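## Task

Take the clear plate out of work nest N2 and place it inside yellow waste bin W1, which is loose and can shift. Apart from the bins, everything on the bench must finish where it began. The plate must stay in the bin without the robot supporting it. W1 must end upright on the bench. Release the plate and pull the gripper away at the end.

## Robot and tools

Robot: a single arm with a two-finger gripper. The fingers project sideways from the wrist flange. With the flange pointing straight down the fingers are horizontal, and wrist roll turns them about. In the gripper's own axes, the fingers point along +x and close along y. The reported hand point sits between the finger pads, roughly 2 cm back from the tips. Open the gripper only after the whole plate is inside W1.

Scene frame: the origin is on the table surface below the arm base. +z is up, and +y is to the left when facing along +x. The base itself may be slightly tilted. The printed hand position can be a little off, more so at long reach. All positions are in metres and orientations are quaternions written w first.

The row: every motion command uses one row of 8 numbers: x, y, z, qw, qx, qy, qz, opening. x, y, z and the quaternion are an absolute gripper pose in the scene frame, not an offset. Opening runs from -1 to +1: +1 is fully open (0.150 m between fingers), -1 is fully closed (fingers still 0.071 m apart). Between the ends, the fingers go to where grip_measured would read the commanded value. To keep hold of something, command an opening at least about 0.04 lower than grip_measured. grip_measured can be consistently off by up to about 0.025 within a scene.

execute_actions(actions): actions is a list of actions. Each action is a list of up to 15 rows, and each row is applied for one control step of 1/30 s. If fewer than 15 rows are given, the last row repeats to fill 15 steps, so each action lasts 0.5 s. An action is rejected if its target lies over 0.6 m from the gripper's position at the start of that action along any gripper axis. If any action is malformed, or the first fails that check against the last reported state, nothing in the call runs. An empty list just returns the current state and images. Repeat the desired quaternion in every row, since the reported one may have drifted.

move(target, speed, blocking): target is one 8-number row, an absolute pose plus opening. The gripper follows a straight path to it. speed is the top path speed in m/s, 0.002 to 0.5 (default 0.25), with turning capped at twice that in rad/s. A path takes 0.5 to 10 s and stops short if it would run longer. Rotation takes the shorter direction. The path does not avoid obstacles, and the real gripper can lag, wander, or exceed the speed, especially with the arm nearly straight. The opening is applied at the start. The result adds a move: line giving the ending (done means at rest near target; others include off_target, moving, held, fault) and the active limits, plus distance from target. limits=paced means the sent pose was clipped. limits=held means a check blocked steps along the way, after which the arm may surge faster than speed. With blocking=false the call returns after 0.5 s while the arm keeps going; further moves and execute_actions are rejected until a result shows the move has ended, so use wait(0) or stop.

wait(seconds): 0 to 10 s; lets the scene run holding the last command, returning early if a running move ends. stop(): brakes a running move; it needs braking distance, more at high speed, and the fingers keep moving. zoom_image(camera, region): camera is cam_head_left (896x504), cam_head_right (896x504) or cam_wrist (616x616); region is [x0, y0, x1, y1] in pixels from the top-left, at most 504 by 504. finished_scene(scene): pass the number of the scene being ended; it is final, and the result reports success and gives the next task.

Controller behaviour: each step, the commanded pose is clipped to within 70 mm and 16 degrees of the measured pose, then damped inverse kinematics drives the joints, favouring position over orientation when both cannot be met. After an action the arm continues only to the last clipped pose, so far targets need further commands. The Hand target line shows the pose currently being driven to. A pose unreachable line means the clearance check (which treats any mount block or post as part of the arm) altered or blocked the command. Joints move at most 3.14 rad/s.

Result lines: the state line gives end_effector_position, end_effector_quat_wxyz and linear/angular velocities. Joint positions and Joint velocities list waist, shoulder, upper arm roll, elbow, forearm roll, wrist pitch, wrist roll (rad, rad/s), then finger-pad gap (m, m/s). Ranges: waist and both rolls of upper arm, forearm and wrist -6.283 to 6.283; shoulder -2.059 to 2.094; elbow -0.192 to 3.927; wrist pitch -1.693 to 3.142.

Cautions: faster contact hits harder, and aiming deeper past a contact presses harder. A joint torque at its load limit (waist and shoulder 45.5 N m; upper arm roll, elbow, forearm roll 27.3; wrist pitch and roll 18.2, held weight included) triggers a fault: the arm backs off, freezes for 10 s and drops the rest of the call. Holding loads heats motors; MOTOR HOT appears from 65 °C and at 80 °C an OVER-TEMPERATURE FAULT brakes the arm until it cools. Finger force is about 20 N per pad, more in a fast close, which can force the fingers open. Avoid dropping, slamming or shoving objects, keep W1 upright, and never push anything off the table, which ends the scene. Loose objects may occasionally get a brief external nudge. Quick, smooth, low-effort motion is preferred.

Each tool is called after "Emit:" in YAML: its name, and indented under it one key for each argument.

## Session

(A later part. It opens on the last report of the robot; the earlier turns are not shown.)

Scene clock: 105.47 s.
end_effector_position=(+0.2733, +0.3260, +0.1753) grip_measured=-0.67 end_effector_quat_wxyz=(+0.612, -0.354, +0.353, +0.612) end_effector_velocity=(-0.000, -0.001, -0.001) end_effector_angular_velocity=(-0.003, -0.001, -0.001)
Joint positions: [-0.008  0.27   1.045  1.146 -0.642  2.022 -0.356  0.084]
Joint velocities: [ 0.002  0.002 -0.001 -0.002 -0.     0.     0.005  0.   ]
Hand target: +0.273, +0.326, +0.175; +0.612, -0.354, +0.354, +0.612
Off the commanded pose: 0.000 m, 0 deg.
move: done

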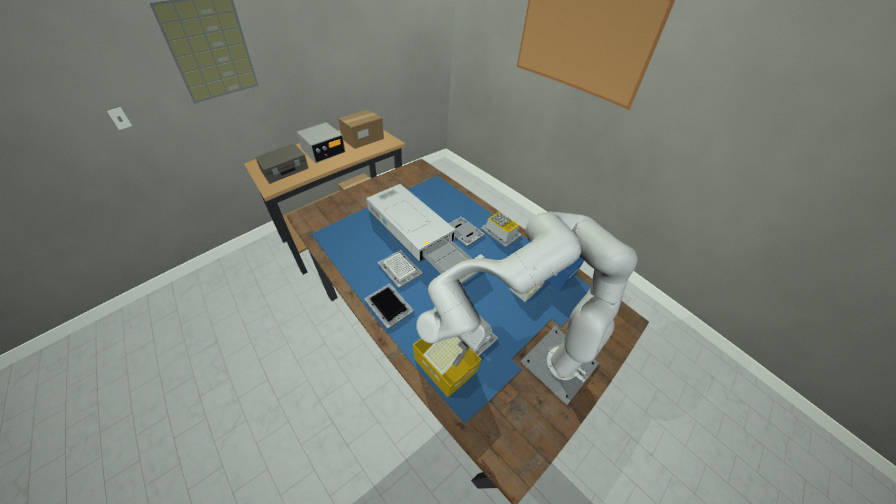

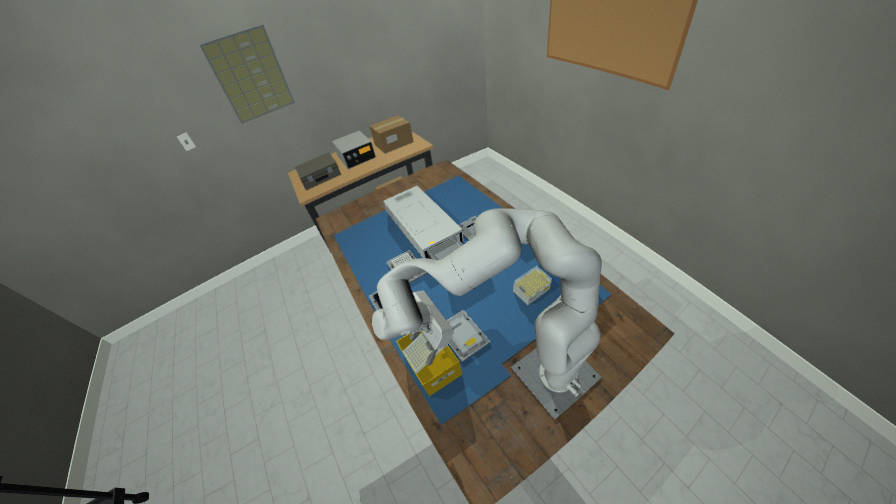

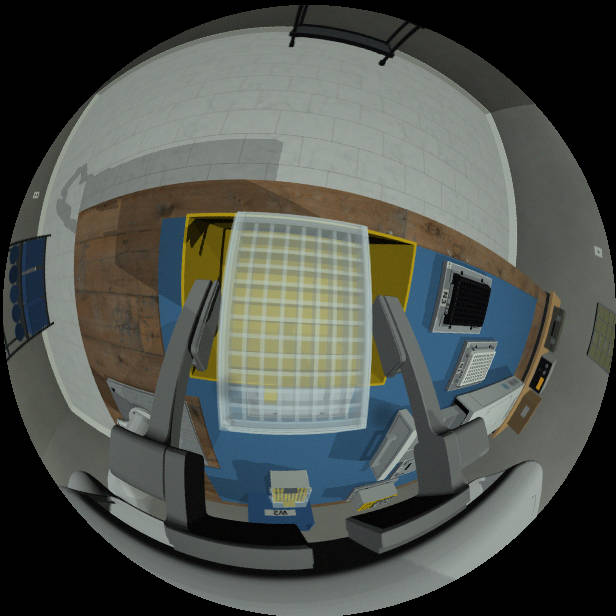

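Emit:
move:
  target: [0.273,0.322,0.185,0.572,-0.4156,0.4156,0.572,-0.78]
  speed: 0.1

Emit:
move:
  target: [0.273,0.322,0.15,0.572,-0.4156,0.4156,0.572,-0.78]
  speed: 0.05

Emit:
zoom_image:
  camera: "cam_head_right"
  region: [350, 270, 510, 410]

Scene clock: 114.93 s.
end_effector_position=(+0.2731, +0.3220, +0.1853) grip_measured=-0.67 end_effector_quat_wxyz=(+0.572, -0.415, +0.416, +0.572) end_effector_velocity=(+0.001, -0.001, +0.000) end_effector_angular_velocity=(-0.006, -0.003, -0.002)
Joint positions: [ 0.193  0.445  0.972  1.337 -0.727  2.342 -0.293  0.084]
Joint velocities: [ 0.004  0.003 -0.004  0.005 -0.003  0.008  0.002  0.   ]
Hand target: +0.273, +0.322, +0.185; +0.572, -0.416, +0.416, +0.572
Off the commanded pose: 0.000 m, 0 deg.
move: done

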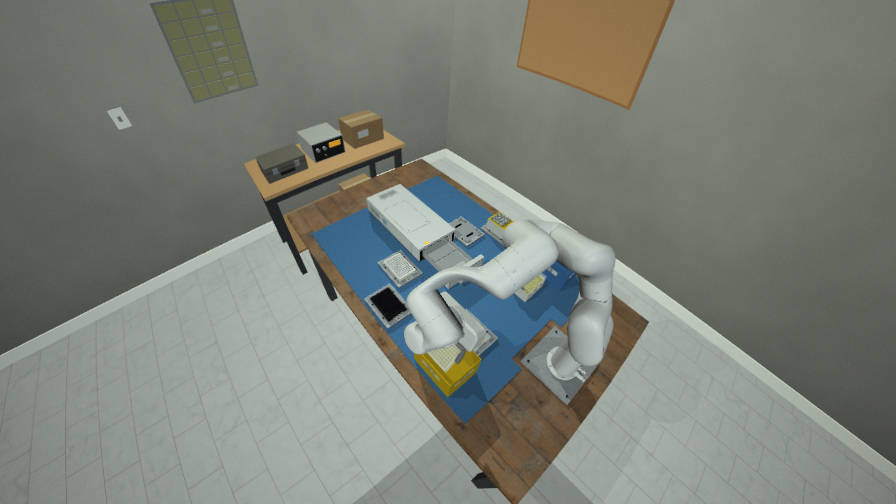

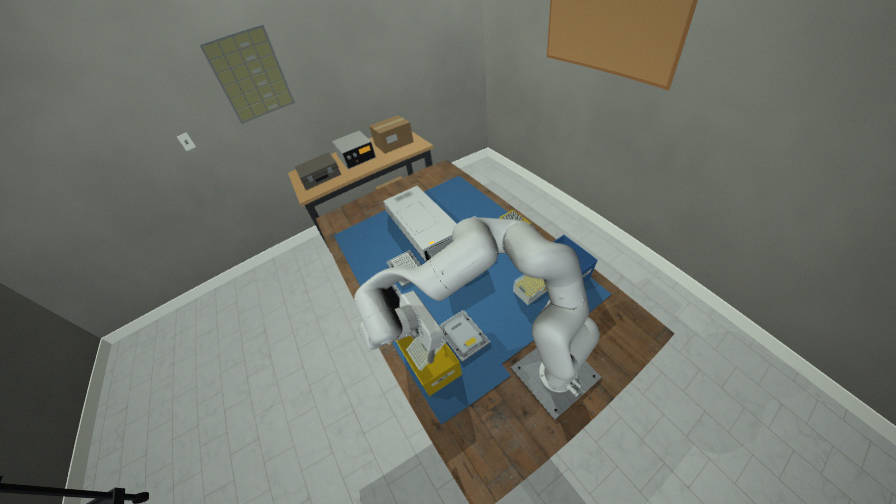

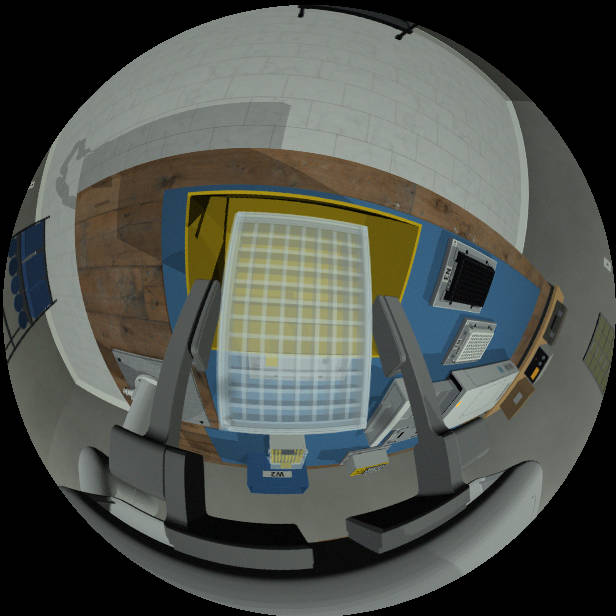

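Scene clock: 115.93 s.
end_effector_position=(+0.2731, +0.3221, +0.1502) grip_measured=-0.67 end_effector_quat_wxyz=(+0.572, -0.416, +0.415, +0.572) end_effector_velocity=(-0.000, +0.001, -0.000) end_effector_angular_velocity=(+0.001, -0.003, +0.003)
Joint positions: [ 0.205  0.501  0.949  1.299 -0.728  2.286 -0.229  0.084]
Joint velocities: [ 0.001  0.     0.001 -0.    -0.002 -0.002  0.002  0.   ]
Hand target: +0.273, +0.322, +0.150; +0.572, -0.416, +0.416, +0.572
Off the commanded pose: 0.000 m, 0 deg.
move: done

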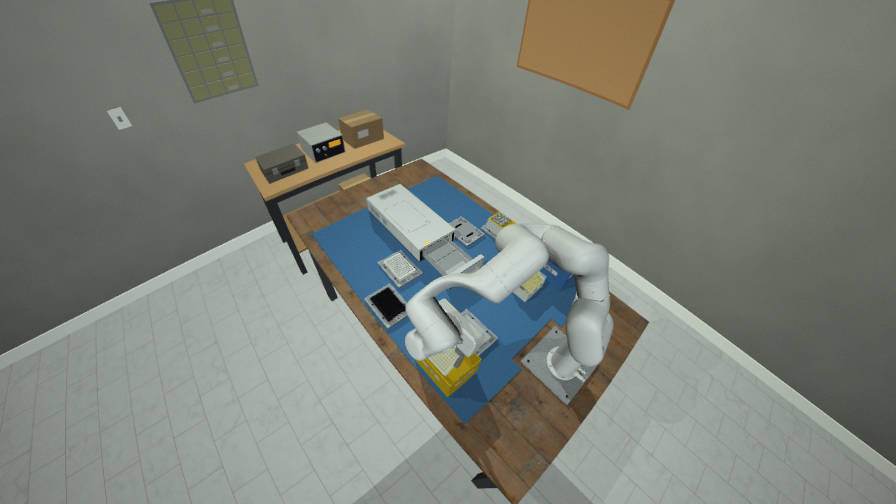

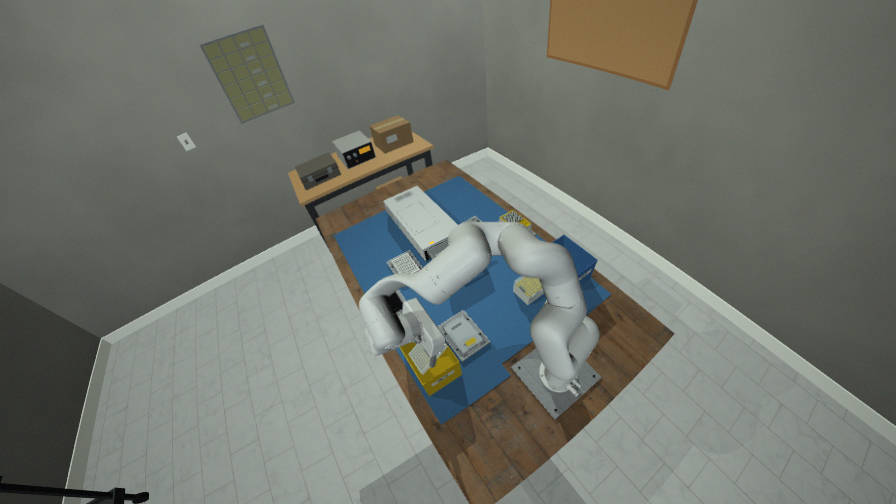

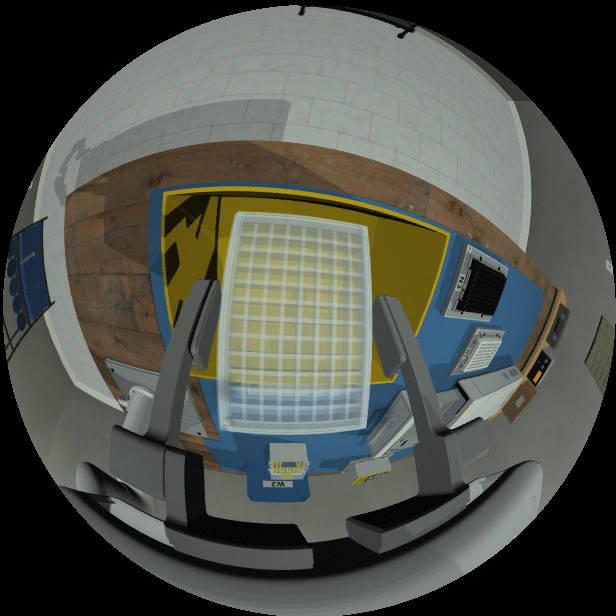

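Region (350, 270, 510, 410) of cam_head_right's 896x504 image, scaled by 3.150, with more detail than that image has; it fills the top 441 rows of this view, and the rest is white.

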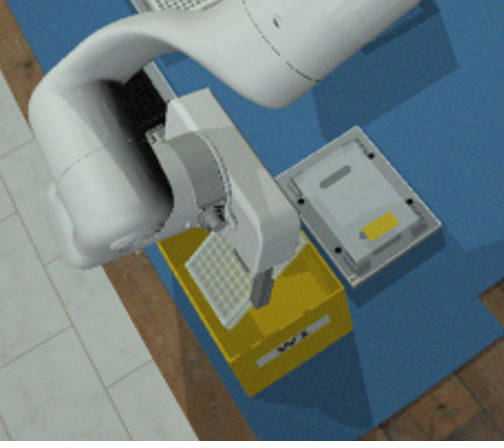

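Emit:
move:
  target: [0.275,0.322,0.082,0.572,-0.4156,0.4156,0.572,-0.78]
  speed: 0.05

Emit:
zoom_image:
  camera: "cam_head_right"
  region: [350, 270, 510, 410]

Scene clock: 122.07 s.
end_effector_position=(+0.2751, +0.3221, +0.0823) grip_measured=-0.67 end_effector_quat_wxyz=(+0.572, -0.416, +0.415, +0.572) end_effector_velocity=(+0.001, +0.000, -0.000) end_effector_angular_velocity=(+0.001, -0.002, -0.001)
Joint positions: [ 0.238  0.63   0.891  1.259 -0.758  2.187 -0.118  0.084]
Joint velocities: [ 0.001  0.001 -0.001  0.001 -0.    -0.001  0.002  0.   ]
Hand target: +0.275, +0.322, +0.082; +0.572, -0.416, +0.416, +0.572
Off the commanded pose: 0.000 m, 0 deg.
move: done

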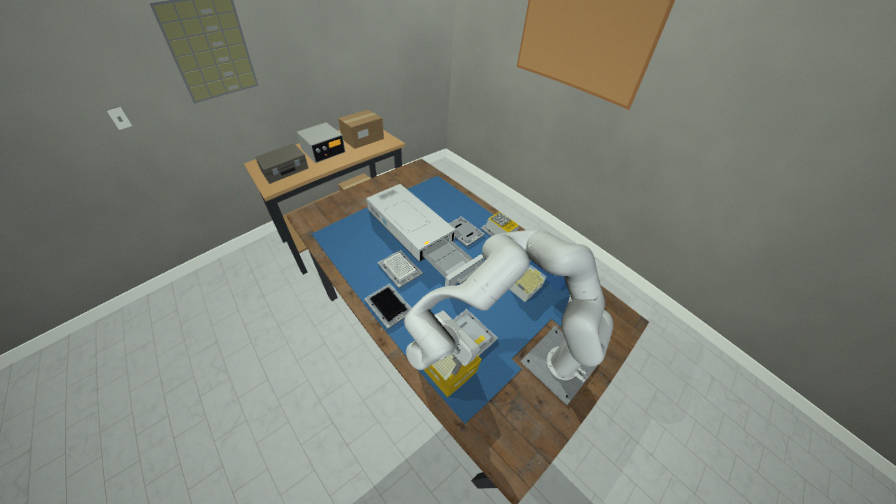

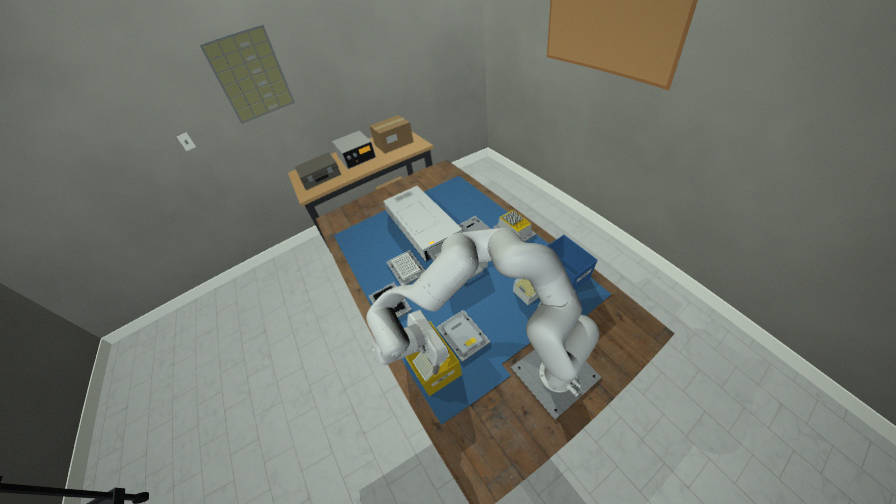

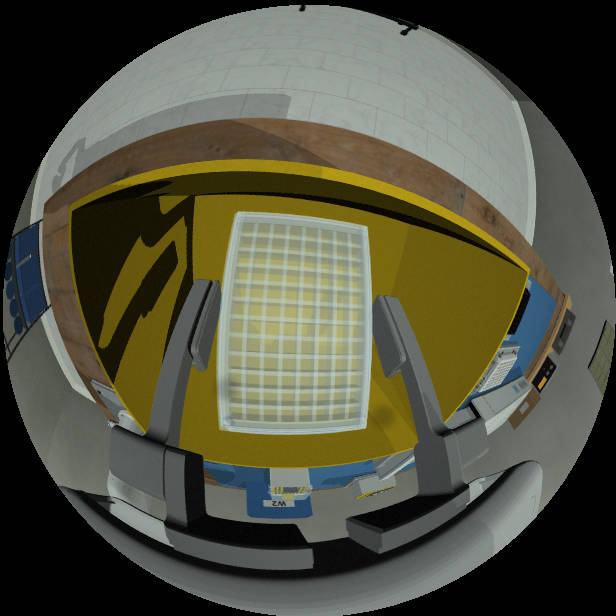

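Region (350, 270, 510, 410) of cam_head_right's 896x504 image, scaled by 3.150, with more detail than that image has; it fills the top 441 rows of this view, and the rest is white.

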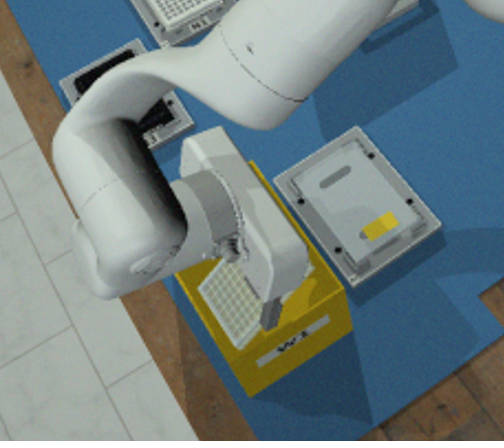

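Emit:
move:
  target: [0.275,0.324,0.069,0.572,-0.4156,0.4156,0.572,-0.78]
  speed: 0.02

Emit:
execute_actions:
  actions:
    - [[0.275,0.324,0.069,0.572,-0.4156,0.4156,0.572,-0.67],[0.275,0.324,0.069,0.572,-0.4156,0.4156,0.572,-0.62],[0.275,0.324,0.069,0.572,-0.4156,0.4156,0.572,-0.57],[0.275,0.324,0.069,0.572,-0.4156,0.4156,0.572,-0.52],[0.275,0.324,0.069,0.572,-0.4156,0.4156,0.572,-0.46],[0.275,0.324,0.069,0.572,-0.4156,0.4156,0.572,-0.4]]

Emit:
move:
  target: [0.275,0.32,0.22,0.572,-0.4156,0.4156,0.572,-0.4]
  speed: 0.15

Scene clock: 128.47 s.
end_effector_position=(+0.2750, +0.3240, +0.0691) grip_measured=-0.67 end_effector_quat_wxyz=(+0.572, -0.416, +0.416, +0.572) end_effector_velocity=(-0.000, +0.001, +0.000) end_effector_angular_velocity=(+0.002, -0.001, +0.002)
Joint positions: [ 0.251  0.662  0.877  1.263 -0.765  2.172 -0.097  0.084]
Joint velocities: [ 0.002  0.     0.     0.001 -0.001 -0.     0.    -0.   ]
Hand target: +0.275, +0.324, +0.069; +0.572, -0.416, +0.416, +0.572
Off the commanded pose: 0.000 m, 0 deg.
move: done

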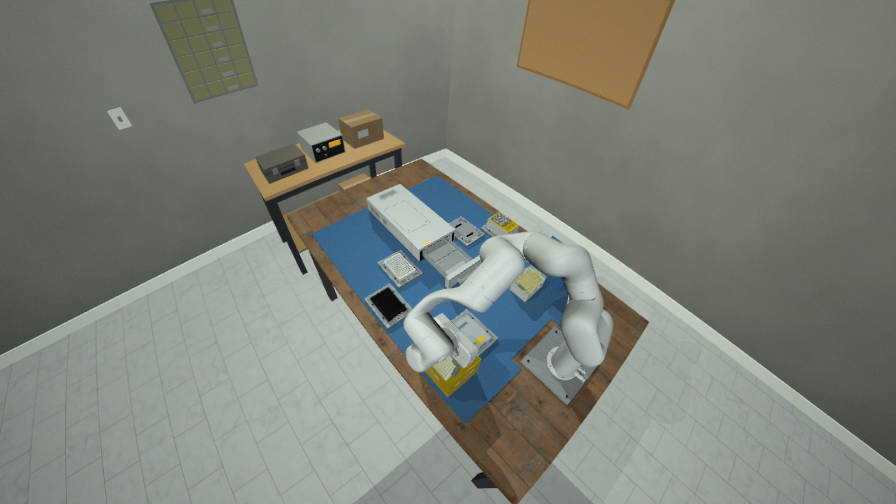

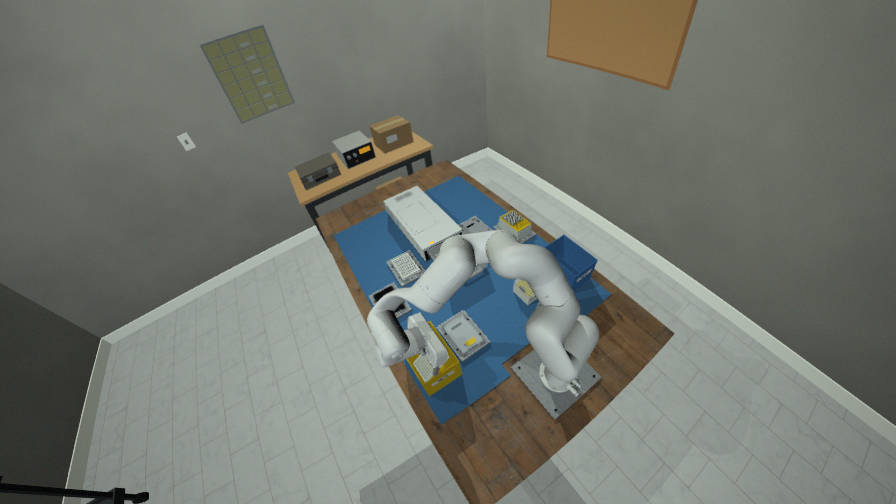

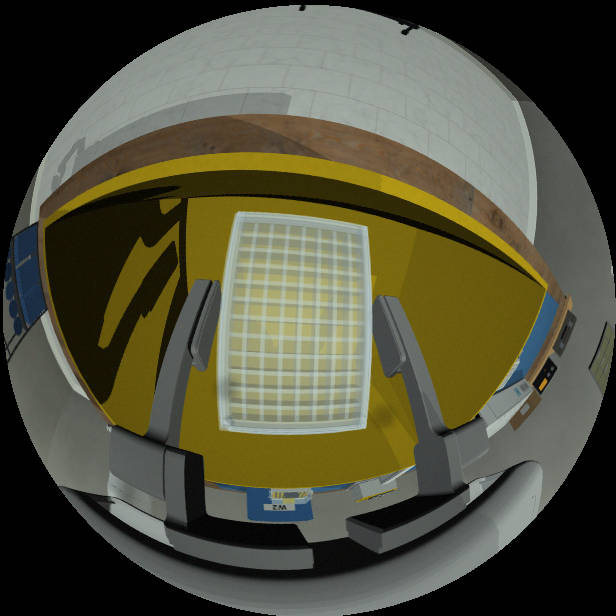

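Scene clock: 128.97 s.
end_effector_position=(+0.2750, +0.3240, +0.0690) grip_measured=-0.40 end_effector_quat_wxyz=(+0.572, -0.416, +0.416, +0.572) end_effector_velocity=(+0.000, -0.000, -0.000) end_effector_angular_velocity=(+0.000, -0.000, -0.000)
Joint positions: [ 0.251  0.662  0.877  1.263 -0.765  2.172 -0.097  0.095]
Joint velocities: [-0.     0.    -0.001 -0.    -0.001 -0.001 -0.    -0.   ]
Hand target: +0.275, +0.324, +0.069; +0.572, -0.416, +0.416, +0.572
Off the commanded pose: 0.000 m, 0 deg.

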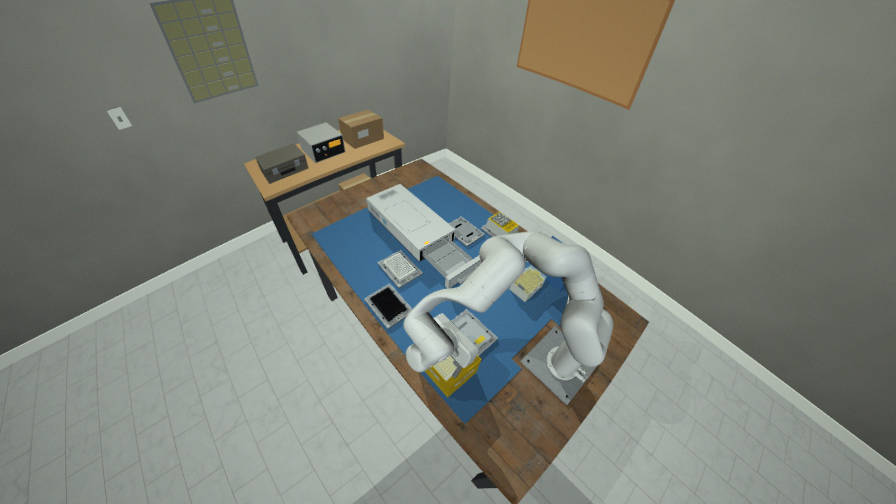

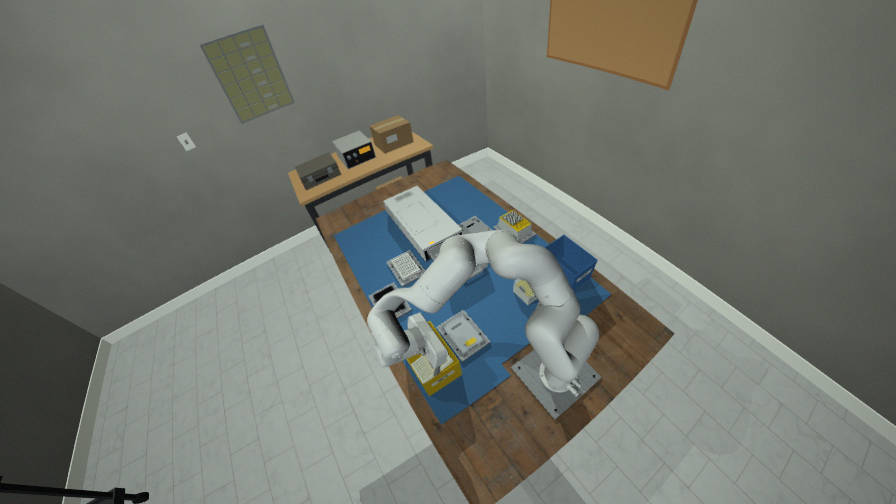

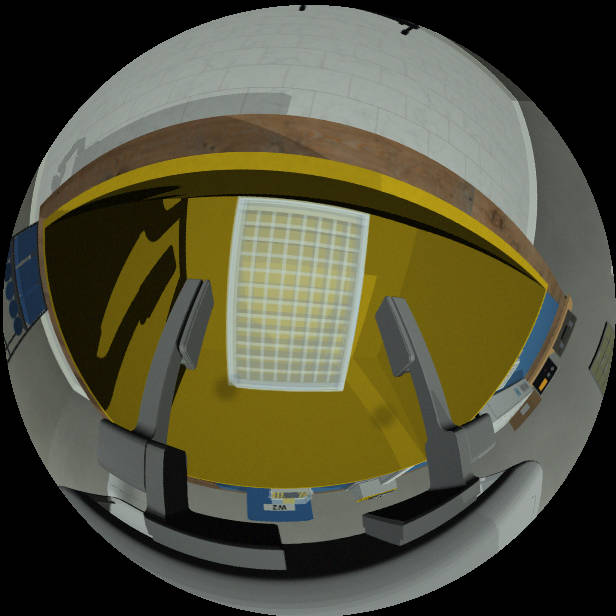

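Scene clock: 130.37 s.
end_effector_position=(+0.2748, +0.3198, +0.2194) grip_measured=-0.40 end_effector_quat_wxyz=(+0.572, -0.415, +0.416, +0.572) end_effector_velocity=(+0.001, +0.001, +0.003) end_effector_angular_velocity=(+0.002, -0.002, -0.000)
Joint positions: [ 0.183  0.396  0.987  1.381 -0.742  2.397 -0.369  0.095]
Joint velocities: [-0.001 -0.003  0.001  0.005 -0.001  0.003 -0.004 -0.   ]
Hand target: +0.275, +0.320, +0.220; +0.572, -0.415, +0.416, +0.572
Off the commanded pose: 0.001 m, 0 deg.
move: done

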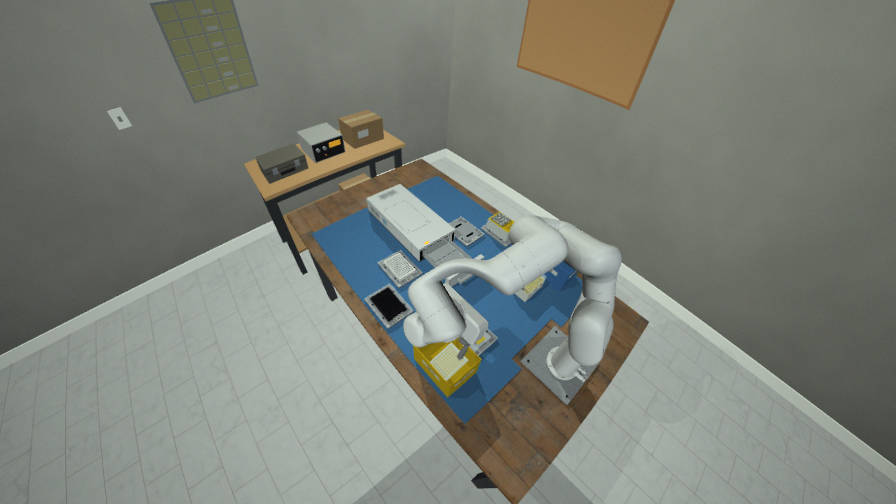

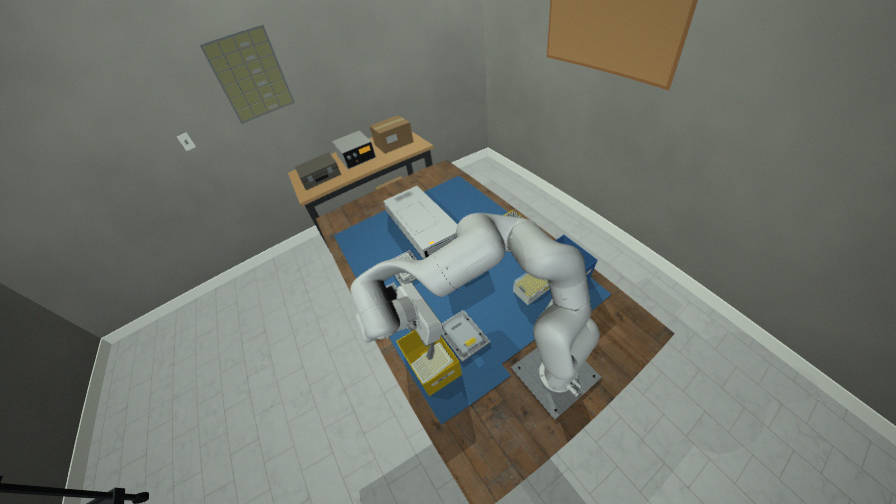

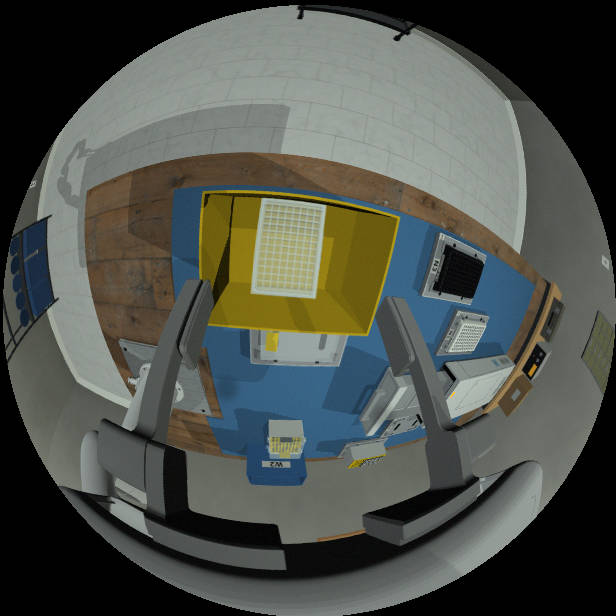

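Emit:
finished_scene:
  scene: 2

The scene is finished: the task was done.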